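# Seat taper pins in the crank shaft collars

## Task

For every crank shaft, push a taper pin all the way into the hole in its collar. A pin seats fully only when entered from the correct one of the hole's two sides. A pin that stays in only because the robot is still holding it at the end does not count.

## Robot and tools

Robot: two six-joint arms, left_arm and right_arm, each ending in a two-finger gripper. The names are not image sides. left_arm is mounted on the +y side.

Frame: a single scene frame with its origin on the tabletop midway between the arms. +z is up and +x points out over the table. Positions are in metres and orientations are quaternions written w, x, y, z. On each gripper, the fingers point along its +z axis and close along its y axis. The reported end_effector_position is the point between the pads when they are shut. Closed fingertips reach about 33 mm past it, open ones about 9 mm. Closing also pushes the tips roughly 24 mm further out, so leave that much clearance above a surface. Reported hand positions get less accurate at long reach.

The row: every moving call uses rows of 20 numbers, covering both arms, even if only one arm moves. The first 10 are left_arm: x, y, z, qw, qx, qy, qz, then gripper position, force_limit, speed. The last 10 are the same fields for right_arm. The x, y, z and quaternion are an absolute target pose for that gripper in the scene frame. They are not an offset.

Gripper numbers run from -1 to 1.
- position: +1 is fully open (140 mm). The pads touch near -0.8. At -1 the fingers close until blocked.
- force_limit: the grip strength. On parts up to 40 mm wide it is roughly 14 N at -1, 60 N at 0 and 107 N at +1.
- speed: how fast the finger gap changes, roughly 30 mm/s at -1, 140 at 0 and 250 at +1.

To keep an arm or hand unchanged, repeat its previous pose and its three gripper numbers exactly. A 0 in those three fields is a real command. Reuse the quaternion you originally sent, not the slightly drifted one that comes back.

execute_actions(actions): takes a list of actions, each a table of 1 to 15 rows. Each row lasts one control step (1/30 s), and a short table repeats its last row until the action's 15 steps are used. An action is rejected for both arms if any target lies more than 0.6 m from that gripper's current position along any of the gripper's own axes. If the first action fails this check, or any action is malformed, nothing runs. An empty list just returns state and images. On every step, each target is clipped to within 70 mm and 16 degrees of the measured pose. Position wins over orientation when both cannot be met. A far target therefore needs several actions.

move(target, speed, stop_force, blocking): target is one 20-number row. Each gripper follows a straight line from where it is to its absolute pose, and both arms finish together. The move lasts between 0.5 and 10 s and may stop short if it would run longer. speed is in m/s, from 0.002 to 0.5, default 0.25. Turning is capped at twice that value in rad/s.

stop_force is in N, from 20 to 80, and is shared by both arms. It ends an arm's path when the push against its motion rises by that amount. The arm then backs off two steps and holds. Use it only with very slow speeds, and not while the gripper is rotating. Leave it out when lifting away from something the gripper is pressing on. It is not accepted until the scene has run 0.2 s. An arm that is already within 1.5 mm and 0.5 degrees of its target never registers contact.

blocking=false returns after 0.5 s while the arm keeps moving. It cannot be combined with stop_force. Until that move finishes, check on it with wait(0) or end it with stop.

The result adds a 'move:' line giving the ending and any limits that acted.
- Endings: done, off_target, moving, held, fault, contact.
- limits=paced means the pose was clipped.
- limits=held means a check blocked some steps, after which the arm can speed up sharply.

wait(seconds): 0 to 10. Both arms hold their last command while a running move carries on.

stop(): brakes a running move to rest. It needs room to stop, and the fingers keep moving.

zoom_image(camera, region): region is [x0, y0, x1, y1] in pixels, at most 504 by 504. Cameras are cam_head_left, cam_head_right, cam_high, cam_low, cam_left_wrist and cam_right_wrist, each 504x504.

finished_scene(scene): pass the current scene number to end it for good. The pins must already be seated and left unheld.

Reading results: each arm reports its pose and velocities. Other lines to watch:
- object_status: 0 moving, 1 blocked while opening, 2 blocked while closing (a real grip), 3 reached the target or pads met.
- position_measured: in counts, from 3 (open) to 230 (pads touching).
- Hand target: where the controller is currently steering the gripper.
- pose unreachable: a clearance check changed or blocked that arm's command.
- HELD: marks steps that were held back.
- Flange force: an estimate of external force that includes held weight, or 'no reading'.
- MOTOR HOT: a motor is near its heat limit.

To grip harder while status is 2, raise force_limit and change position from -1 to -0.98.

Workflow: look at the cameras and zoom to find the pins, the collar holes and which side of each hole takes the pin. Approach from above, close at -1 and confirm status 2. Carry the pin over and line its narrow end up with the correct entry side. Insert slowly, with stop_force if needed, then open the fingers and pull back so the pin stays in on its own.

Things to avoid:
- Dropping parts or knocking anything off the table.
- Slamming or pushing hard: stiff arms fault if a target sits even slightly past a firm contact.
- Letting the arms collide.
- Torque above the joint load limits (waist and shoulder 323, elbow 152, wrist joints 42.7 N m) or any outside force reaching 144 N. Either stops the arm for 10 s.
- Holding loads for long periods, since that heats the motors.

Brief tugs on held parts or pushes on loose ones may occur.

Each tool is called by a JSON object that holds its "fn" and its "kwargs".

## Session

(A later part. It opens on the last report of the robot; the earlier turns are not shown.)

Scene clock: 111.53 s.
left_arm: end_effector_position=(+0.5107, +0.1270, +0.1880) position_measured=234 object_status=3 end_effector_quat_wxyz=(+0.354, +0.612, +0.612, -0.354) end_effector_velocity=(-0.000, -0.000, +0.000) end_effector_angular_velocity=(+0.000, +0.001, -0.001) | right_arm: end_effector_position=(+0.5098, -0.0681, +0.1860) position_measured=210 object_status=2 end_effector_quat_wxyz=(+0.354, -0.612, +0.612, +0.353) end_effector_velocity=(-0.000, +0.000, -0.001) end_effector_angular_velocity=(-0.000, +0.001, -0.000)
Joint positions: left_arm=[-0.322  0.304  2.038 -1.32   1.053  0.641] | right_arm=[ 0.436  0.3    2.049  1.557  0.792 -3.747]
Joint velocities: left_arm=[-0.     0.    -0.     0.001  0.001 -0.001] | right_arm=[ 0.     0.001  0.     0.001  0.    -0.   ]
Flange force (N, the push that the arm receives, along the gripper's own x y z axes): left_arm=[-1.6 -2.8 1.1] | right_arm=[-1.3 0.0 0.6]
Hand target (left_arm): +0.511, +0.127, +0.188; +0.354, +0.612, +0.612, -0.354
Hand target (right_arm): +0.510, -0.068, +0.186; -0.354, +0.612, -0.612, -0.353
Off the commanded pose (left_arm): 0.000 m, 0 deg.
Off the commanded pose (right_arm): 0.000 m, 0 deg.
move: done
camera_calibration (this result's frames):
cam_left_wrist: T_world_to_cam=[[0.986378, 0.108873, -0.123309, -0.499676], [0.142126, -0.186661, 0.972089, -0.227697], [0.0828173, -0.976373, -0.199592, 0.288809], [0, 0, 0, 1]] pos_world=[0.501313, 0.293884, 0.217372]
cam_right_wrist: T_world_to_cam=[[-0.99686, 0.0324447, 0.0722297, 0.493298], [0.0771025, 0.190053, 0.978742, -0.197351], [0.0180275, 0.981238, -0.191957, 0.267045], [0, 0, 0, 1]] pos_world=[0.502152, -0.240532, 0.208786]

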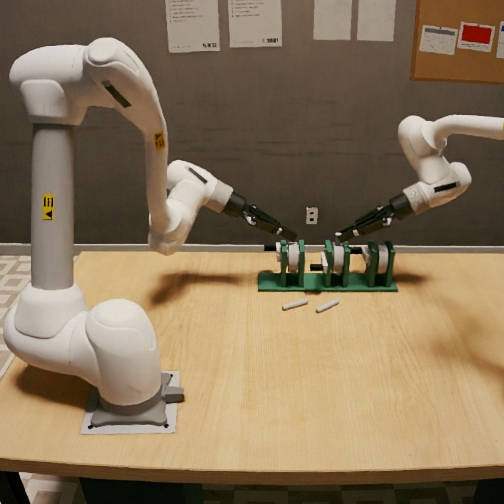

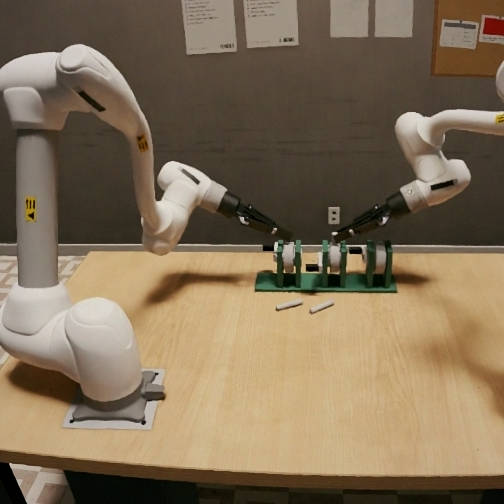

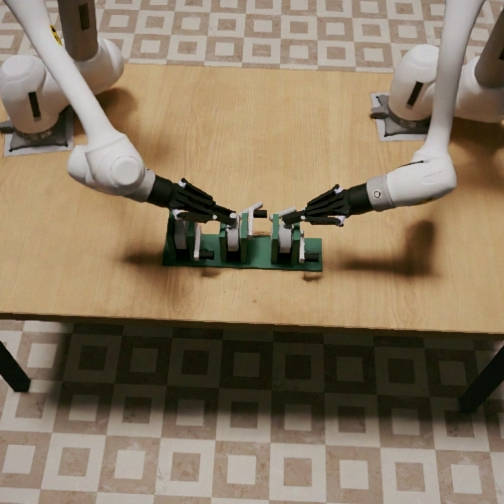

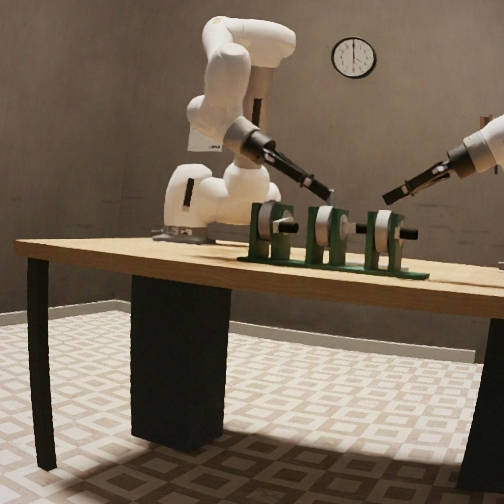

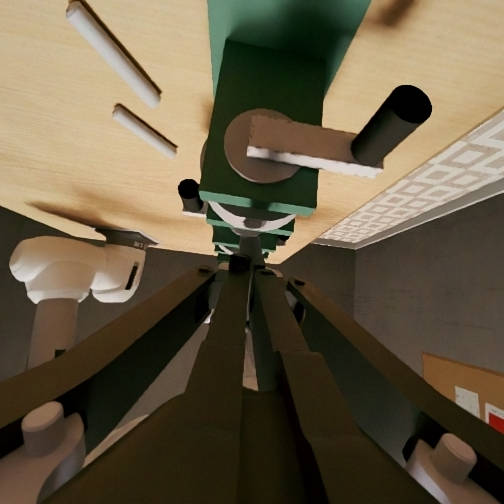

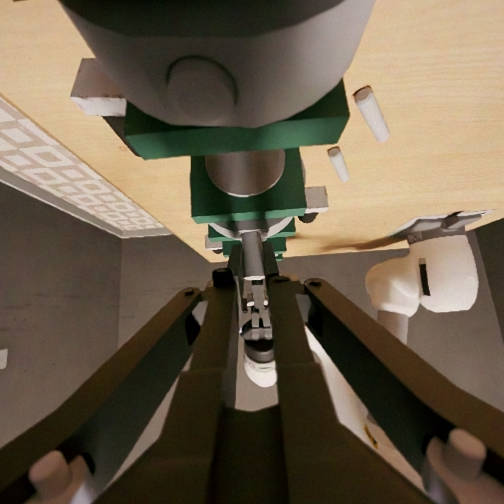

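{"fn": "execute_actions", "kwargs": {"actions": [[[0.5107,0.127,0.186,0.3536,0.6124,0.6124,-0.3536,-1,0.3,-0.5,0.5098,-0.068,0.186,-0.3536,0.6124,-0.6124,-0.3536,-0.45,0.3,-0.5]],[[0.5107,0.127,0.186,0.3536,0.6124,0.6124,-0.3536,-1,0.3,-0.5,0.5098,-0.062,0.186,-0.3536,0.6124,-0.6124,-0.3536,-1,0.3,-0.5]]]}}

{"fn": "move", "kwargs": {"target": [0.5107,0.127,0.175,0.3536,0.6124,0.6124,-0.3536,-1,0.3,-0.5,0.5098,-0.062,0.175,-0.3536,0.6124,-0.6124,-0.3536,-1,0.3,-0.5], "speed": 0.004, "stop_force": 45}}

{"fn": "move", "kwargs": {"target": [0.5107,0.15,0.24,0.3536,0.6124,0.6124,-0.3536,-1,0.3,-0.5,0.5098,-0.09,0.24,-0.3536,0.6124,-0.6124,-0.3536,-1,0.3,-0.5]}}

{"fn": "zoom_image", "kwargs": {"camera": "cam_low", "region": [240,180,420,260]}}

Scene clock: 113.20 s.
left_arm: end_effector_position=(+0.5107, +0.1270, +0.1860) position_measured=234 object_status=3 end_effector_quat_wxyz=(+0.354, +0.612, +0.612, -0.354) end_effector_velocity=(+0.000, -0.000, -0.000) end_effector_angular_velocity=(-0.000, -0.000, +0.001) | right_arm: end_effector_position=(+0.5098, -0.0620, +0.1860) position_measured=234 object_status=0 end_effector_quat_wxyz=(+0.354, -0.612, +0.612, +0.354) end_effector_velocity=(+0.000, +0.000, +0.000) end_effector_angular_velocity=(-0.000, -0.001, -0.001)
Joint positions: left_arm=[-0.322  0.307  2.039 -1.322  1.052  0.645] | right_arm=[ 0.444  0.305  2.042  1.561  0.786 -3.744]
Joint velocities: left_arm=[-0.     0.     0.    -0.001 -0.001  0.   ] | right_arm=[ 0.    -0.    -0.     0.    -0.001 -0.   ]
Flange force (N, the push that the arm receives, along the gripper's own x y z axes): left_arm=[-0.6 -3.5 0.8] | right_arm=[-2.5 1.2 -0.5]
Flange force at the end of the 1st action (N, along the gripper's axes at the end of the call): left_arm=[-1.5 -4.0 -1.0] | right_arm=[-2.0 1.6 -0.8]
Hand target (left_arm): +0.511, +0.127, +0.186; +0.354, +0.612, +0.612, -0.354
Hand target (right_arm): +0.510, -0.062, +0.186; -0.354, +0.612, -0.612, -0.354
Off the commanded pose (left_arm): 0.000 m, 0 deg.
Off the commanded pose (right_arm): 0.000 m, 0 deg.
Step readings (end_effector_position; steps 1 to 15: 1st action; 16 to 30: 2nd action):
0: left_arm (+0.5107, +0.1270, +0.1880) | right_arm (+0.5098, -0.0681, +0.1860)
1: left_arm (+0.5108, +0.1270, +0.1878) | right_arm (+0.5098, -0.0681, +0.1860)
2: left_arm (+0.5109, +0.1270, +0.1870) | right_arm (+0.5098, -0.0680, +0.1860)
4: left_arm (+0.5108, +0.1270, +0.1861) | right_arm (+0.5098, -0.0680, +0.1860)
8: left_arm (+0.5107, +0.1270, +0.1860) | right_arm (+0.5098, -0.0680, +0.1860)
15: left_arm (+0.5107, +0.1270, +0.1860) | right_arm (+0.5098, -0.0680, +0.1860)
16: left_arm (+0.5107, +0.1270, +0.1860) | right_arm (+0.5097, -0.0676, +0.1859)
17: left_arm (+0.5107, +0.1270, +0.1860) | right_arm (+0.5097, -0.0651, +0.1859)
19: left_arm (+0.5107, +0.1270, +0.1860) | right_arm (+0.5097, -0.0625, +0.1859)
23: left_arm (+0.5107, +0.1270, +0.1860) | right_arm (+0.5098, -0.0621, +0.1859)
30: end_effector_position above
camera_calibration (this result's frames):
cam_left_wrist: T_world_to_cam=[[0.986379, 0.108868, -0.123302, -0.499924], [0.142118, -0.186672, 0.972088, -0.225743], [0.0828121, -0.976371, -0.199602, 0.288415], [0, 0, 0, 1]] pos_world=[0.501313, 0.293885, 0.215369]
cam_right_wrist: T_world_to_cam=[[-0.996859, 0.0323927, 0.0722696, 0.493099], [0.0771276, 0.189831, 0.978783, -0.198537], [0.0179865, 0.981282, -0.191733, 0.261088], [0, 0, 0, 1]] pos_world=[0.502166, -0.234486, 0.208748]

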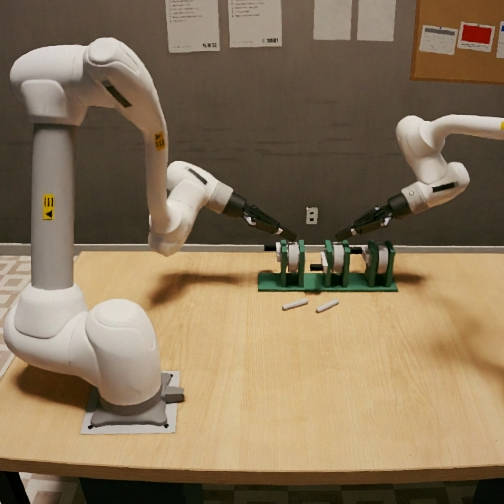

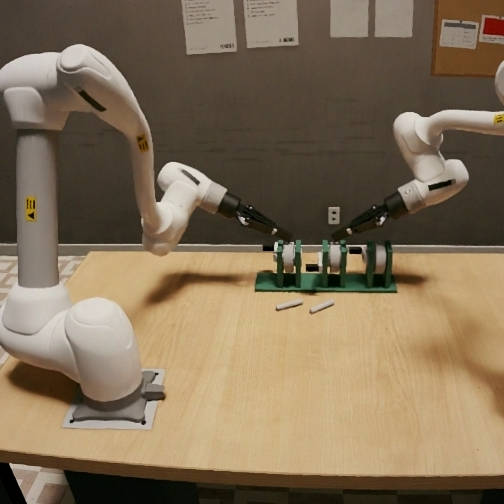

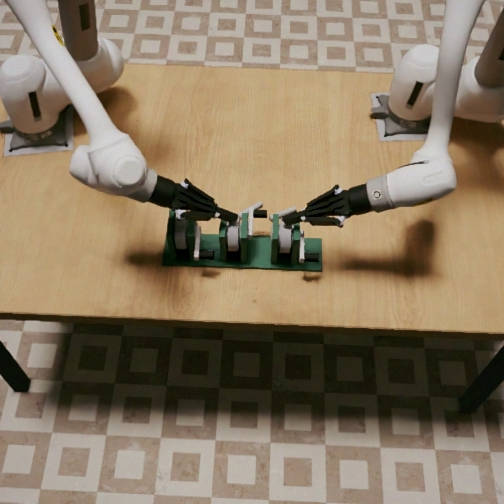

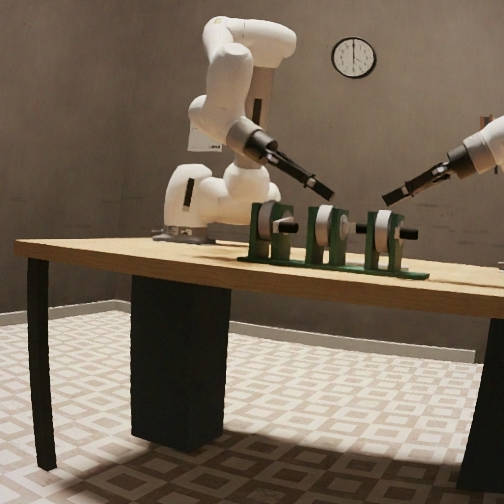

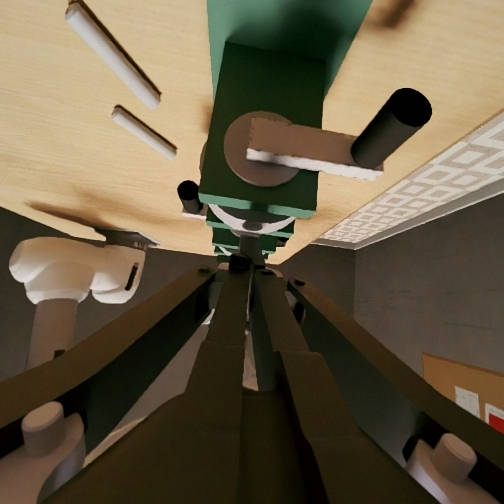

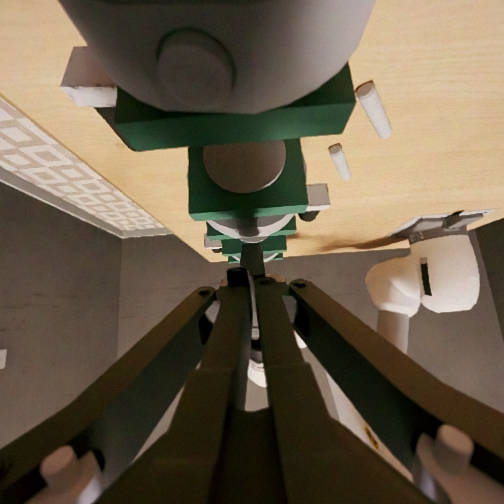

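Scene clock: 115.83 s.
left_arm: end_effector_position=(+0.5108, +0.1269, +0.1782) position_measured=234 object_status=3 end_effector_quat_wxyz=(+0.354, +0.612, +0.612, -0.354) end_effector_velocity=(-0.001, +0.000, -0.001) end_effector_angular_velocity=(+0.001, +0.001, -0.001) | right_arm: end_effector_position=(+0.5098, -0.0620, +0.1769) position_measured=234 object_status=3 end_effector_quat_wxyz=(+0.354, -0.612, +0.612, +0.354) end_effector_velocity=(-0.001, -0.000, +0.001) end_effector_angular_velocity=(+0.001, +0.000, +0.001)
Joint positions: left_arm=[-0.322  0.317  2.044 -1.331  1.048  0.662] | right_arm=[ 0.444  0.317  2.048  1.579  0.786 -3.769]
Joint velocities: left_arm=[ 0.    -0.     0.001  0.002  0.    -0.   ] | right_arm=[ 0.    -0.001 -0.    -0.001  0.001  0.002]
Flange force (N, the push that the arm receives, along the gripper's own x y z axes): left_arm=[-29.1 1.2 -30.6] | right_arm=[-42.6 2.3 -39.1]
Hand target (left_arm): +0.511, +0.127, +0.178; +0.354, +0.612, +0.612, -0.354
Hand target (right_arm): +0.510, -0.062, +0.177; -0.354, +0.612, -0.612, -0.354
Off the commanded pose (left_arm): 0.003 m, 0 deg.
Off the commanded pose (right_arm): 0.002 m, 0 deg.
move: contact (left_arm, right_arm)
camera_calibration (this result's frames):
cam_left_wrist: T_world_to_cam=[[0.986387, 0.109005, -0.12312, -0.501062], [0.141935, -0.186302, 0.972186, -0.2182], [0.0830361, -0.976427, -0.199237, 0.286617], [0, 0, 0, 1]] pos_world=[0.501412, 0.293828, 0.207545]
cam_right_wrist: T_world_to_cam=[[-0.996864, 0.0323719, 0.0722141, 0.493796], [0.0770663, 0.189676, 0.978817, -0.189597], [0.0179889, 0.981313, -0.191576, 0.259266], [0, 0, 0, 1]] pos_world=[0.502195, -0.234444, 0.199591]

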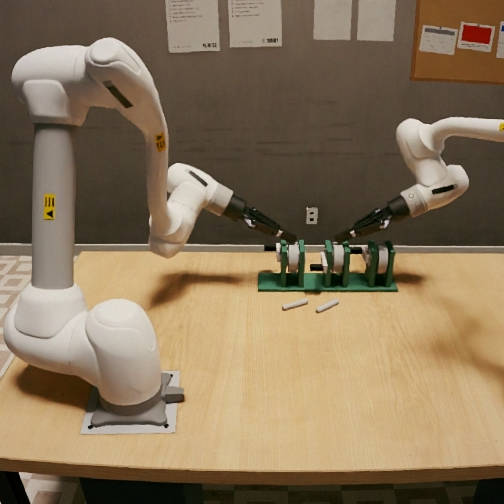

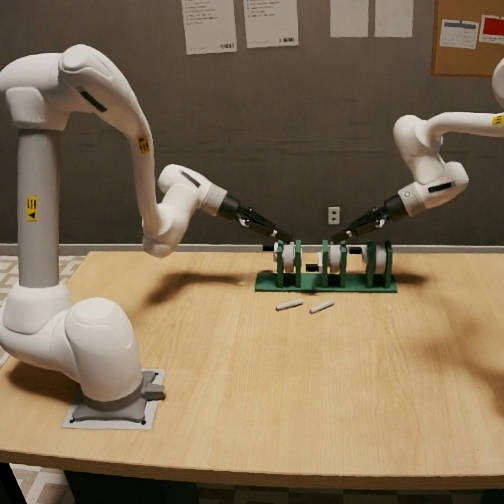

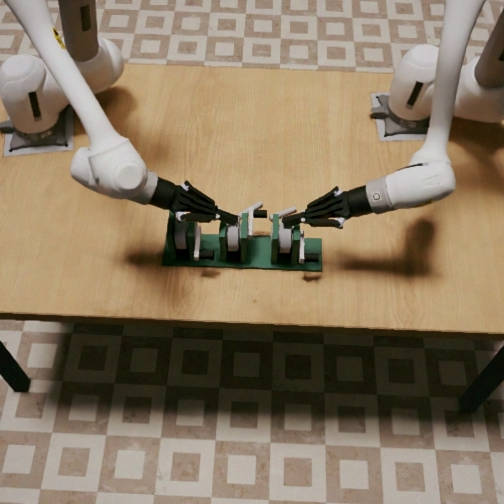

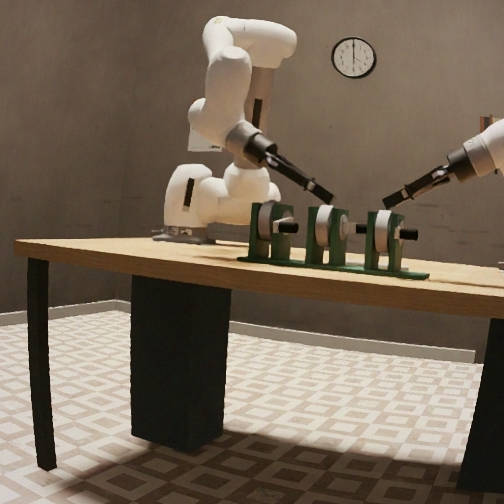

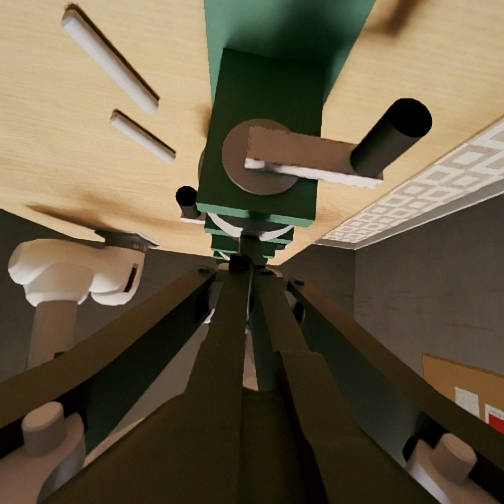

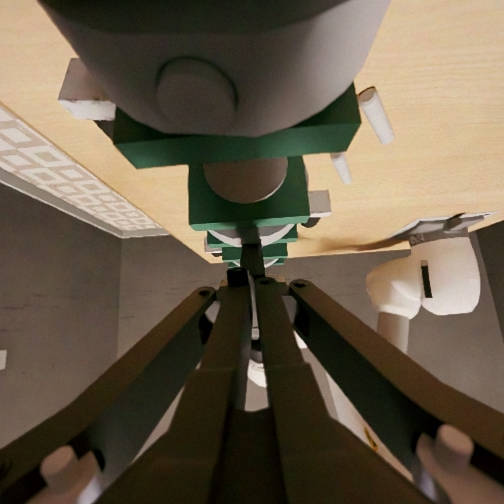

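Scene clock: 116.57 s.
left_arm: end_effector_position=(+0.5106, +0.1500, +0.2400) position_measured=234 object_status=3 end_effector_quat_wxyz=(+0.354, +0.612, +0.612, -0.354) end_effector_velocity=(+0.001, +0.000, +0.000) end_effector_angular_velocity=(+0.001, -0.001, -0.000) | right_arm: end_effector_position=(+0.5098, -0.0899, +0.2399) position_measured=234 object_status=3 end_effector_quat_wxyz=(+0.354, -0.612, +0.612, +0.354) end_effector_velocity=(+0.000, -0.000, +0.001) end_effector_angular_velocity=(+0.001, -0.001, -0.000)
Joint positions: left_arm=[-0.284  0.238  2.007 -1.249  1.108  0.544] | right_arm=[ 0.404  0.217  2.034  1.445  0.823 -3.615]
Joint velocities: left_arm=[ 0.    -0.    -0.001  0.001 -0.    -0.   ] | right_arm=[-0.001 -0.001 -0.    -0.     0.     0.001]
Flange force (N, the push that the arm receives, along the gripper's own x y z axes): left_arm=[-1.4 -5.2 -1.9] | right_arm=[-1.3 1.5 -1.0]
Hand target (left_arm): +0.511, +0.150, +0.240; +0.354, +0.612, +0.612, -0.354
Hand target (right_arm): +0.510, -0.090, +0.240; -0.354, +0.612, -0.612, -0.354
Off the commanded pose (left_arm): 0.000 m, 0 deg.
Off the commanded pose (right_arm): 0.000 m, 0 deg.
move: done
camera_calibration (this result's frames):
cam_left_wrist: T_world_to_cam=[[0.986381, 0.108797, -0.123351, -0.495686], [0.142139, -0.186514, 0.972116, -0.273982], [0.0827569, -0.97641, -0.199439, 0.321622], [0, 0, 0, 1]] pos_world=[0.501262, 0.316863, 0.269343]
cam_right_wrist: T_world_to_cam=[[-0.996856, 0.0323095, 0.0723474, 0.490113], [0.077183, 0.189555, 0.978832, -0.246119], [0.0179118, 0.981338, -0.191452, 0.298773], [0, 0, 0, 1]] pos_world=[0.502217, -0.26238, 0.262652]

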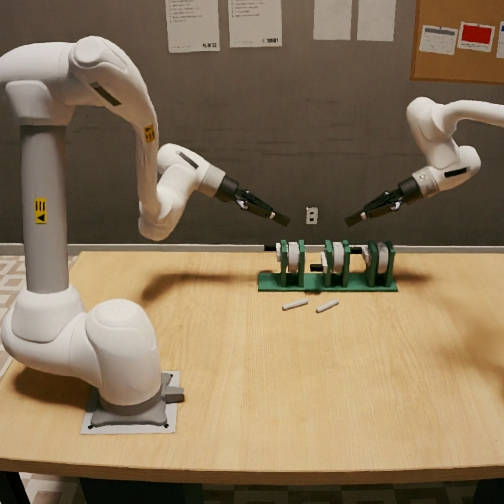

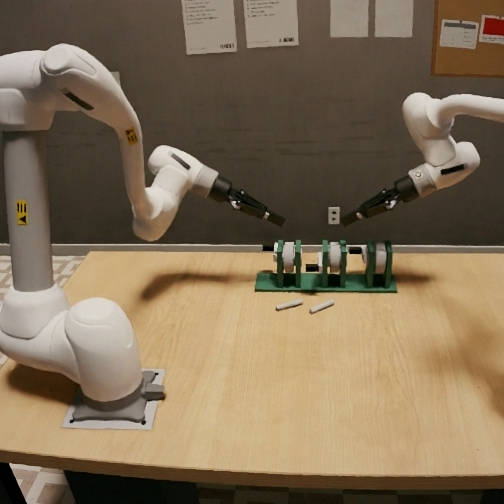

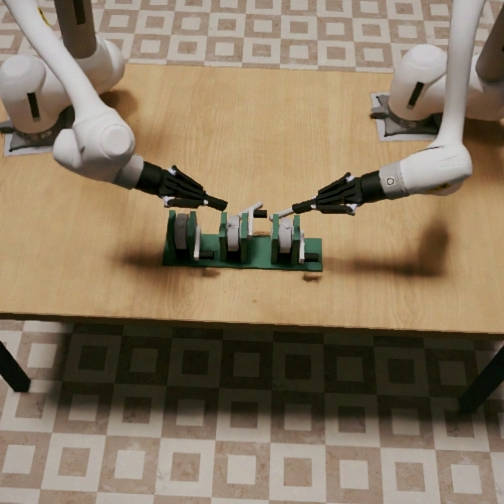

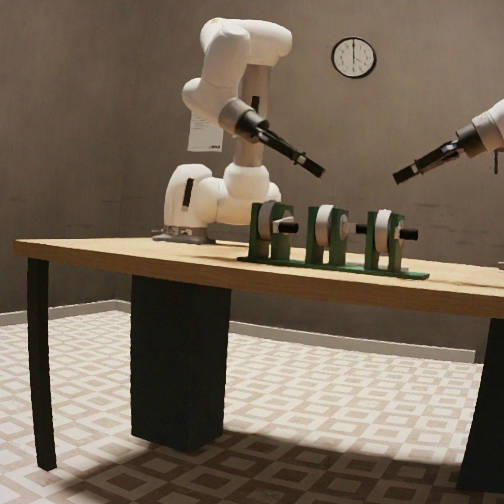

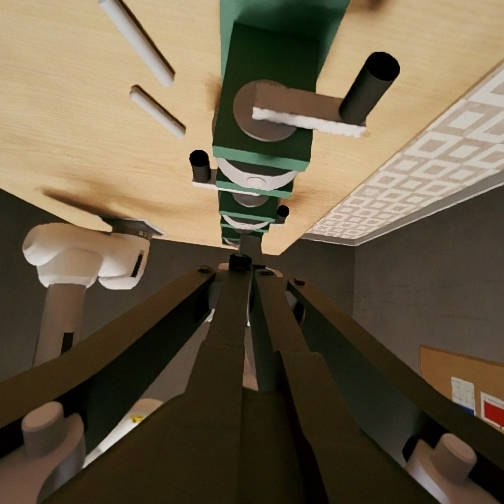

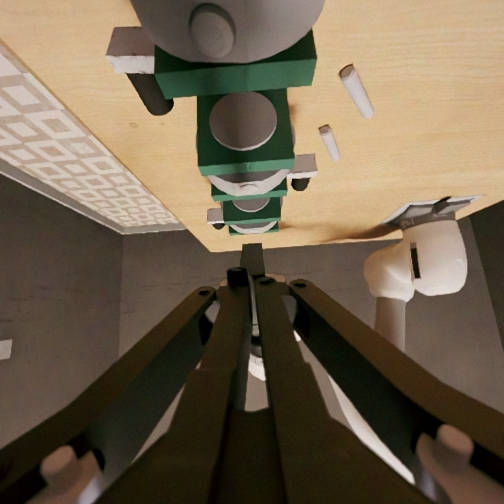

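Region (240, 180, 420, 260) of cam_low's 504x504 image, scaled by 2.800, with more detail than that image has.

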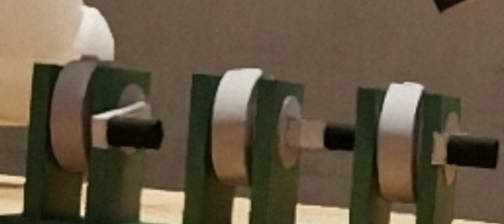

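{"fn": "move", "kwargs": {"target": [0.5107,0.129,0.182,0.3536,0.6124,0.6124,-0.3536,-1,0.3,-0.5,0.5165,-0.207,0.185,-0.3536,0.6124,-0.6124,-0.3536,-1,0.3,-0.5], "speed": 0.12}}

{"fn": "move", "kwargs": {"target": [0.5107,0.129,0.172,0.3536,0.6124,0.6124,-0.3536,-1,0.3,-0.5,0.5145,-0.207,0.172,-0.3536,0.6124,-0.6124,-0.3536,-1,0.3,-0.5], "speed": 0.003, "stop_force": 70}}

{"fn": "move", "kwargs": {"target": [0.5107,0.13,0.2,0.3536,0.6124,0.6124,-0.3536,-1,0.3,-0.5,0.515,-0.21,0.2,-0.3536,0.6124,-0.6124,-0.3536,-1,0.3,-0.5]}}

{"fn": "zoom_image", "kwargs": {"camera": "cam_right_wrist", "region": [200,170,300,270]}}

{"fn": "zoom_image", "kwargs": {"camera": "cam_left_wrist", "region": [200,170,300,270]}}

Scene clock: 118.67 s.
left_arm: end_effector_position=(+0.5107, +0.1290, +0.1820) position_measured=234 object_status=3 end_effector_quat_wxyz=(+0.354, +0.612, +0.612, -0.354) end_effector_velocity=(-0.001, -0.000, +0.000) end_effector_angular_velocity=(-0.001, -0.001, -0.001) | right_arm: end_effector_position=(+0.5166, -0.2069, +0.1851) position_measured=234 object_status=3 end_effector_quat_wxyz=(+0.354, -0.612, +0.612, +0.354) end_effector_velocity=(-0.000, -0.000, -0.000) end_effector_angular_velocity=(+0.000, +0.001, +0.000)
Joint positions: left_arm=[-0.319  0.312  2.042 -1.324  1.052  0.654] | right_arm=[ 0.205  0.212  2.175  1.434  0.949 -3.812]
Joint velocities: left_arm=[-0.    -0.001  0.001  0.     0.001  0.001] | right_arm=[-0.     0.     0.    -0.     0.001 -0.   ]
Flange force (N, the push that the arm receives, along the gripper's own x y z axes): left_arm=[-2.1 -2.9 0.6] | right_arm=[-2.7 1.4 -1.0]
Hand target (left_arm): +0.511, +0.129, +0.182; +0.354, +0.612, +0.612, -0.354
Hand target (right_arm): +0.517, -0.207, +0.185; -0.354, +0.612, -0.612, -0.354
Off the commanded pose (left_arm): 0.000 m, 0 deg.
Off the commanded pose (right_arm): 0.000 m, 0 deg.
move: done
camera_calibration (this result's frames):
cam_left_wrist: T_world_to_cam=[[0.986372, 0.108924, -0.123314, -0.50069], [0.142155, -0.186825, 0.972054, -0.221438], [0.0828416, -0.976336, -0.199763, 0.289586], [0, 0, 0, 1]] pos_world=[0.501355, 0.2959, 0.211356]
cam_right_wrist: T_world_to_cam=[[-0.996871, 0.0323864, 0.0721005, 0.504661], [0.0769607, 0.18985, 0.978792, -0.170574], [0.0180112, 0.981279, -0.191749, 0.402949], [0, 0, 0, 1]] pos_world=[0.508952, -0.379366, 0.207835]

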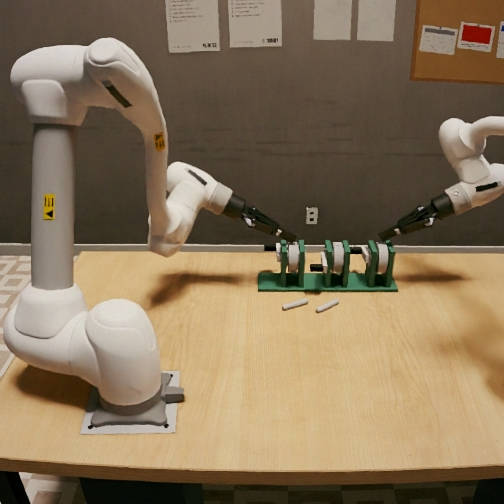

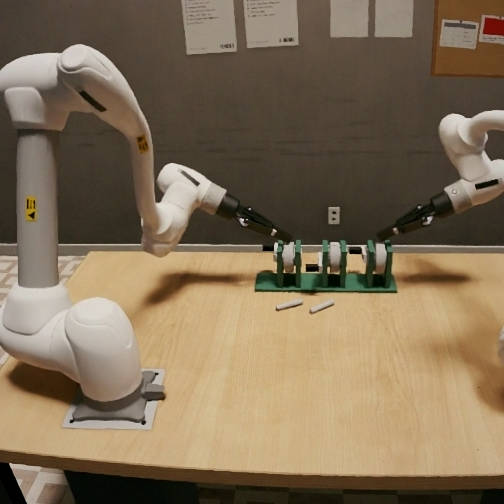

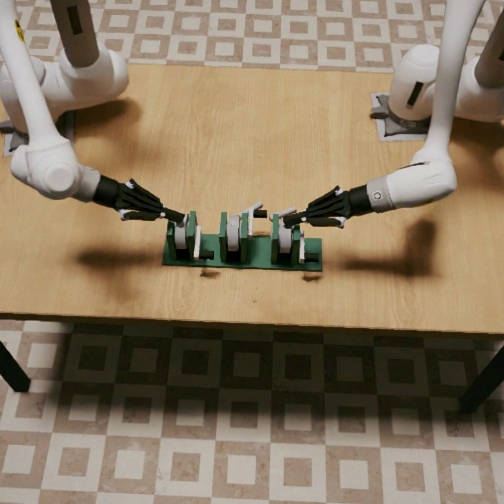

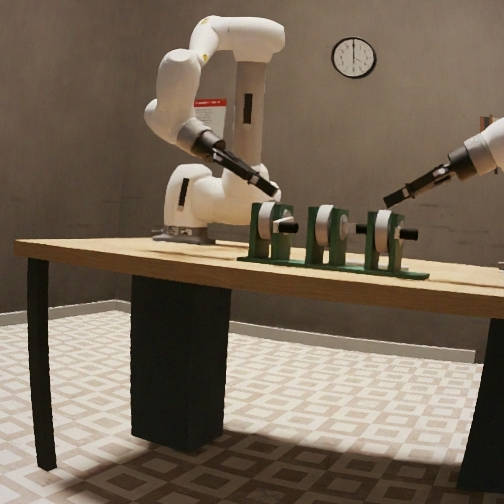

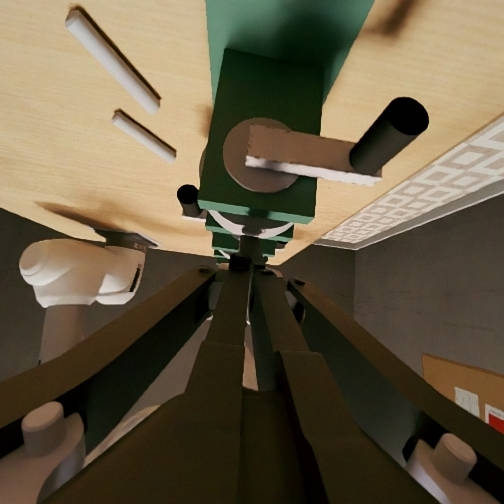

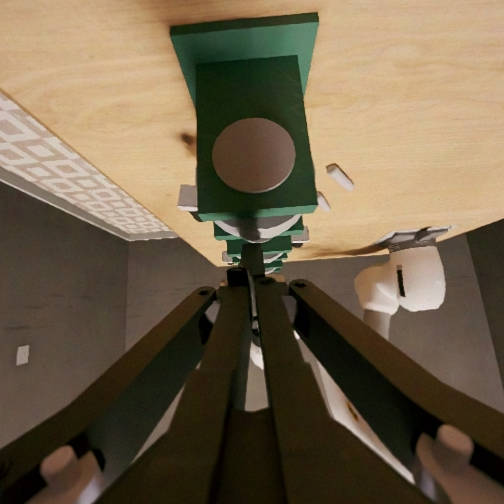

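Scene clock: 121.10 s.
left_arm: end_effector_position=(+0.5108, +0.1290, +0.1773) position_measured=234 object_status=3 end_effector_quat_wxyz=(+0.354, +0.612, +0.612, -0.354) end_effector_velocity=(+0.000, -0.000, +0.001) end_effector_angular_velocity=(-0.001, -0.000, +0.001) | right_arm: end_effector_position=(+0.5156, -0.2069, +0.1790) position_measured=234 object_status=3 end_effector_quat_wxyz=(+0.354, -0.612, +0.612, +0.354) end_effector_velocity=(+0.000, +0.000, -0.000) end_effector_angular_velocity=(-0.001, +0.000, -0.000)
Joint positions: left_arm=[-0.319  0.318  2.045 -1.33   1.05   0.665] | right_arm=[ 0.206  0.22   2.181  1.444  0.947 -3.828]
Joint velocities: left_arm=[-0.    -0.001 -0.001 -0.001 -0.    -0.002] | right_arm=[ 0.     0.001 -0.001 -0.001 -0.001  0.001]
Flange force (N, the push that the arm receives, along the gripper's own x y z axes): left_arm=[-53.1 -0.4 -56.2] | right_arm=[-55.0 -6.7 -54.9]
Hand target (left_arm): +0.511, +0.129, +0.177; +0.354, +0.612, +0.612, -0.354
Hand target (right_arm): +0.516, -0.207, +0.179; -0.354, +0.612, -0.612, -0.354
Off the commanded pose (left_arm): 0.005 m, 0 deg.
Off the commanded pose (right_arm): 0.007 m, 0 deg.
move: contact (left_arm, right_arm)
camera_calibration (this result's frames):
cam_left_wrist: T_world_to_cam=[[0.98636, 0.10908, -0.123267, -0.501347], [0.142109, -0.186458, 0.972131, -0.216962], [0.0830556, -0.976389, -0.199416, 0.28843], [0, 0, 0, 1]] pos_world=[0.501385, 0.295852, 0.206633]
cam_right_wrist: T_world_to_cam=[[-0.996864, 0.0324586, 0.0721766, 0.504163], [0.0770476, 0.189759, 0.978803, -0.164664], [0.0180744, 0.981294, -0.191665, 0.401808], [0, 0, 0, 1]] pos_world=[0.508006, -0.37941, 0.201797]

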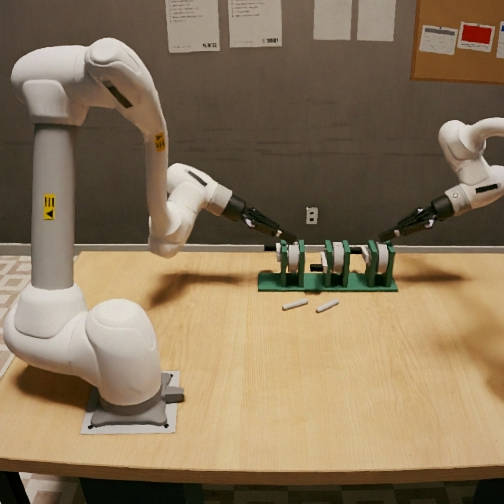

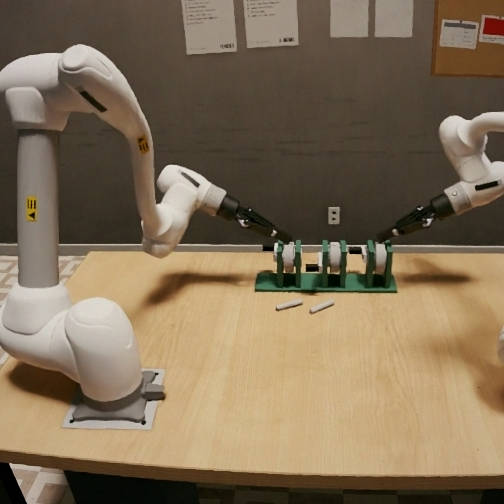

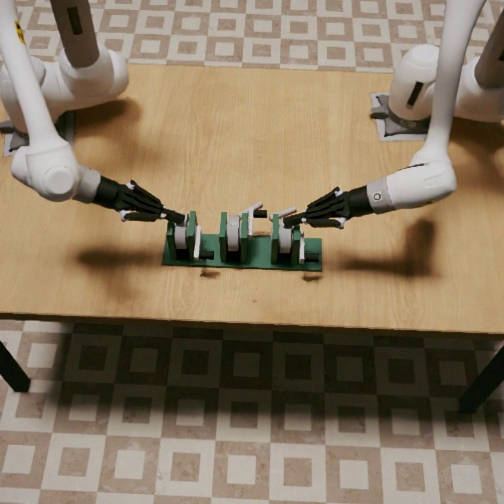

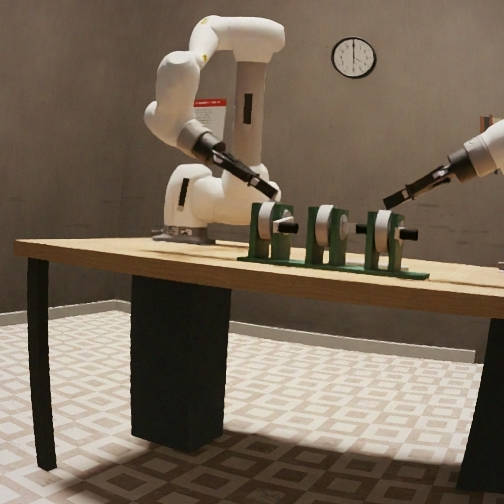

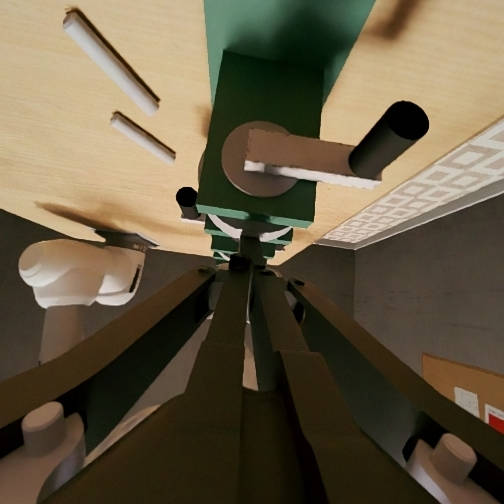

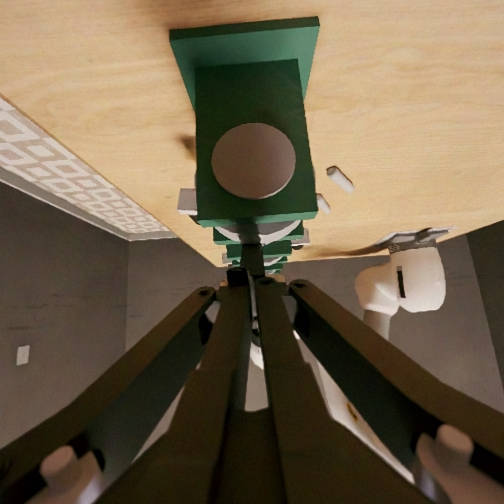

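Scene clock: 121.80 s.
left_arm: end_effector_position=(+0.5107, +0.1300, +0.2000) position_measured=234 object_status=3 end_effector_quat_wxyz=(+0.354, +0.612, +0.612, -0.354) end_effector_velocity=(-0.000, -0.000, +0.001) end_effector_angular_velocity=(-0.000, -0.001, -0.000) | right_arm: end_effector_position=(+0.5150, -0.2100, +0.2000) position_measured=234 object_status=3 end_effector_quat_wxyz=(+0.354, -0.612, +0.612, +0.354) end_effector_velocity=(-0.000, +0.000, -0.000) end_effector_angular_velocity=(-0.001, +0.001, +0.000)
Joint positions: left_arm=[-0.318  0.289  2.031 -1.305  1.062  0.617] | right_arm=[ 0.201  0.188  2.169  1.41   0.957 -3.776]
Joint velocities: left_arm=[-0.    -0.001 -0.     0.     0.    -0.   ] | right_arm=[ 0.001  0.001 -0.    -0.    -0.     0.   ]
Flange force (N, the push that the arm receives, along the gripper's own x y z axes): left_arm=[-0.4 -1.7 0.8] | right_arm=[-1.5 0.7 0.3]
Hand target (left_arm): +0.511, +0.130, +0.200; +0.354, +0.612, +0.612, -0.354
Hand target (right_arm): +0.515, -0.210, +0.200; -0.354, +0.612, -0.612, -0.354
Off the commanded pose (left_arm): 0.000 m, 0 deg.
Off the commanded pose (right_arm): 0.000 m, 0 deg.
move: done
camera_calibration (this result's frames):
cam_left_wrist: T_world_to_cam=[[0.986375, 0.108846, -0.123355, -0.498479], [0.142161, -0.186606, 0.972095, -0.238812], [0.0827898, -0.976387, -0.199537, 0.294132], [0, 0, 0, 1]] pos_world=[0.501286, 0.29688, 0.229348]
cam_right_wrist: T_world_to_cam=[[-0.996856, 0.0323635, 0.0723262, 0.502053], [0.0771759, 0.189741, 0.978796, -0.184564], [0.017954, 0.981301, -0.191642, 0.408869], [0, 0, 0, 1]] pos_world=[0.507377, -0.382453, 0.222696]

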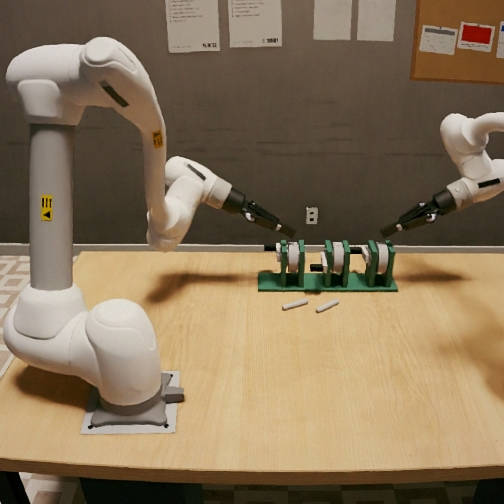

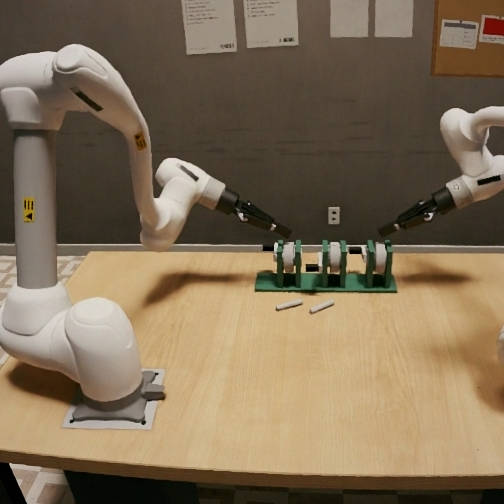

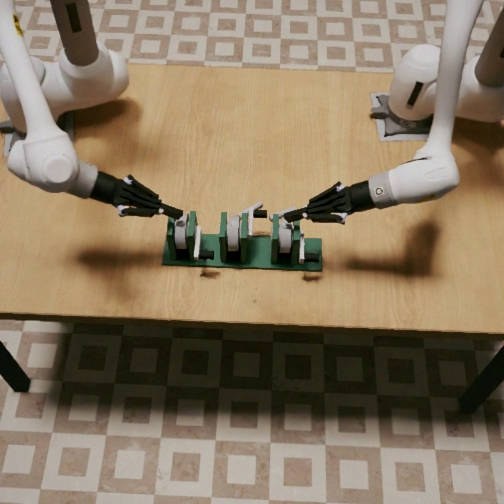

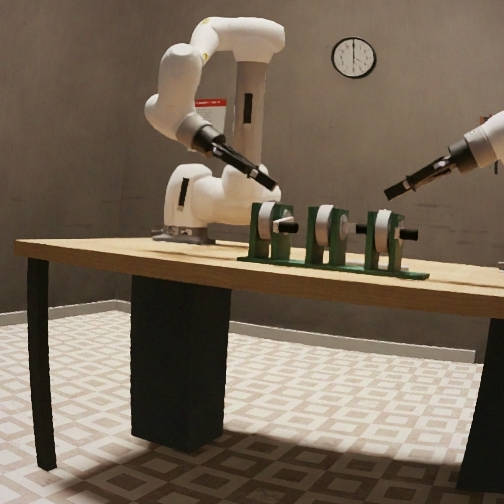

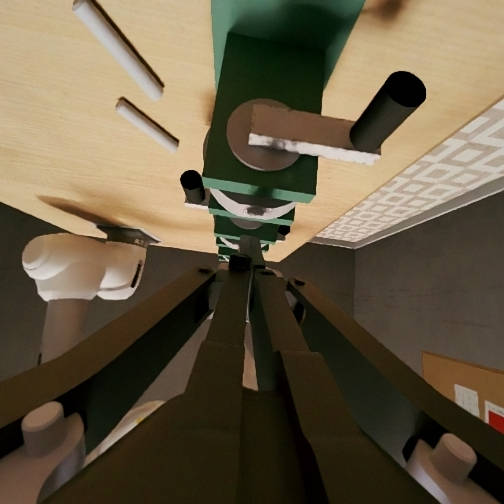

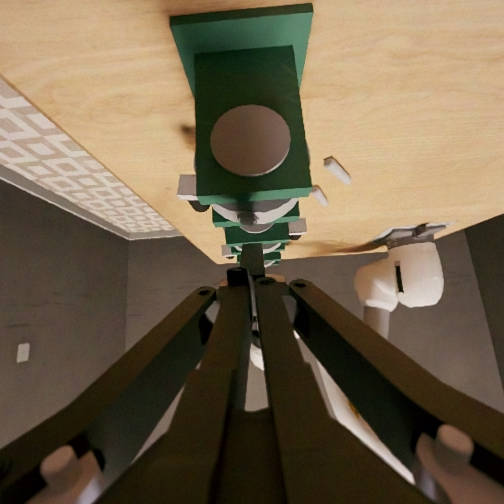

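Region (200, 170, 300, 270) of cam_right_wrist's 504x504 image, scaled by 5.040, with more detail than that image has.

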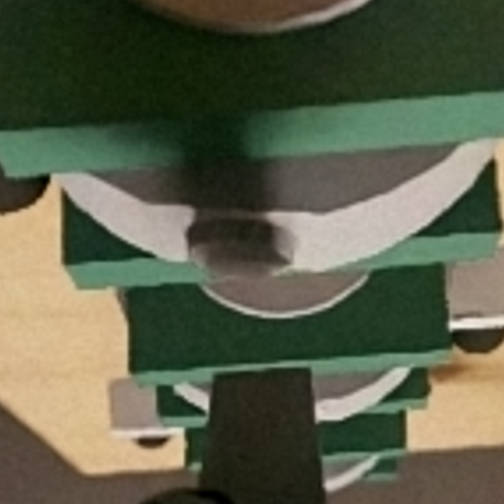

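Region (200, 170, 300, 270) of cam_left_wrist's 504x504 image, scaled by 5.040, with more detail than that image has.

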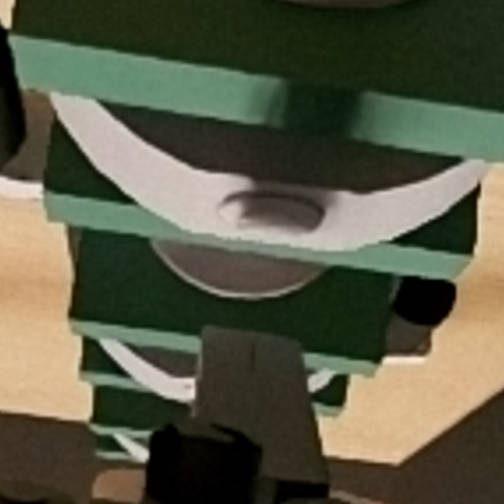

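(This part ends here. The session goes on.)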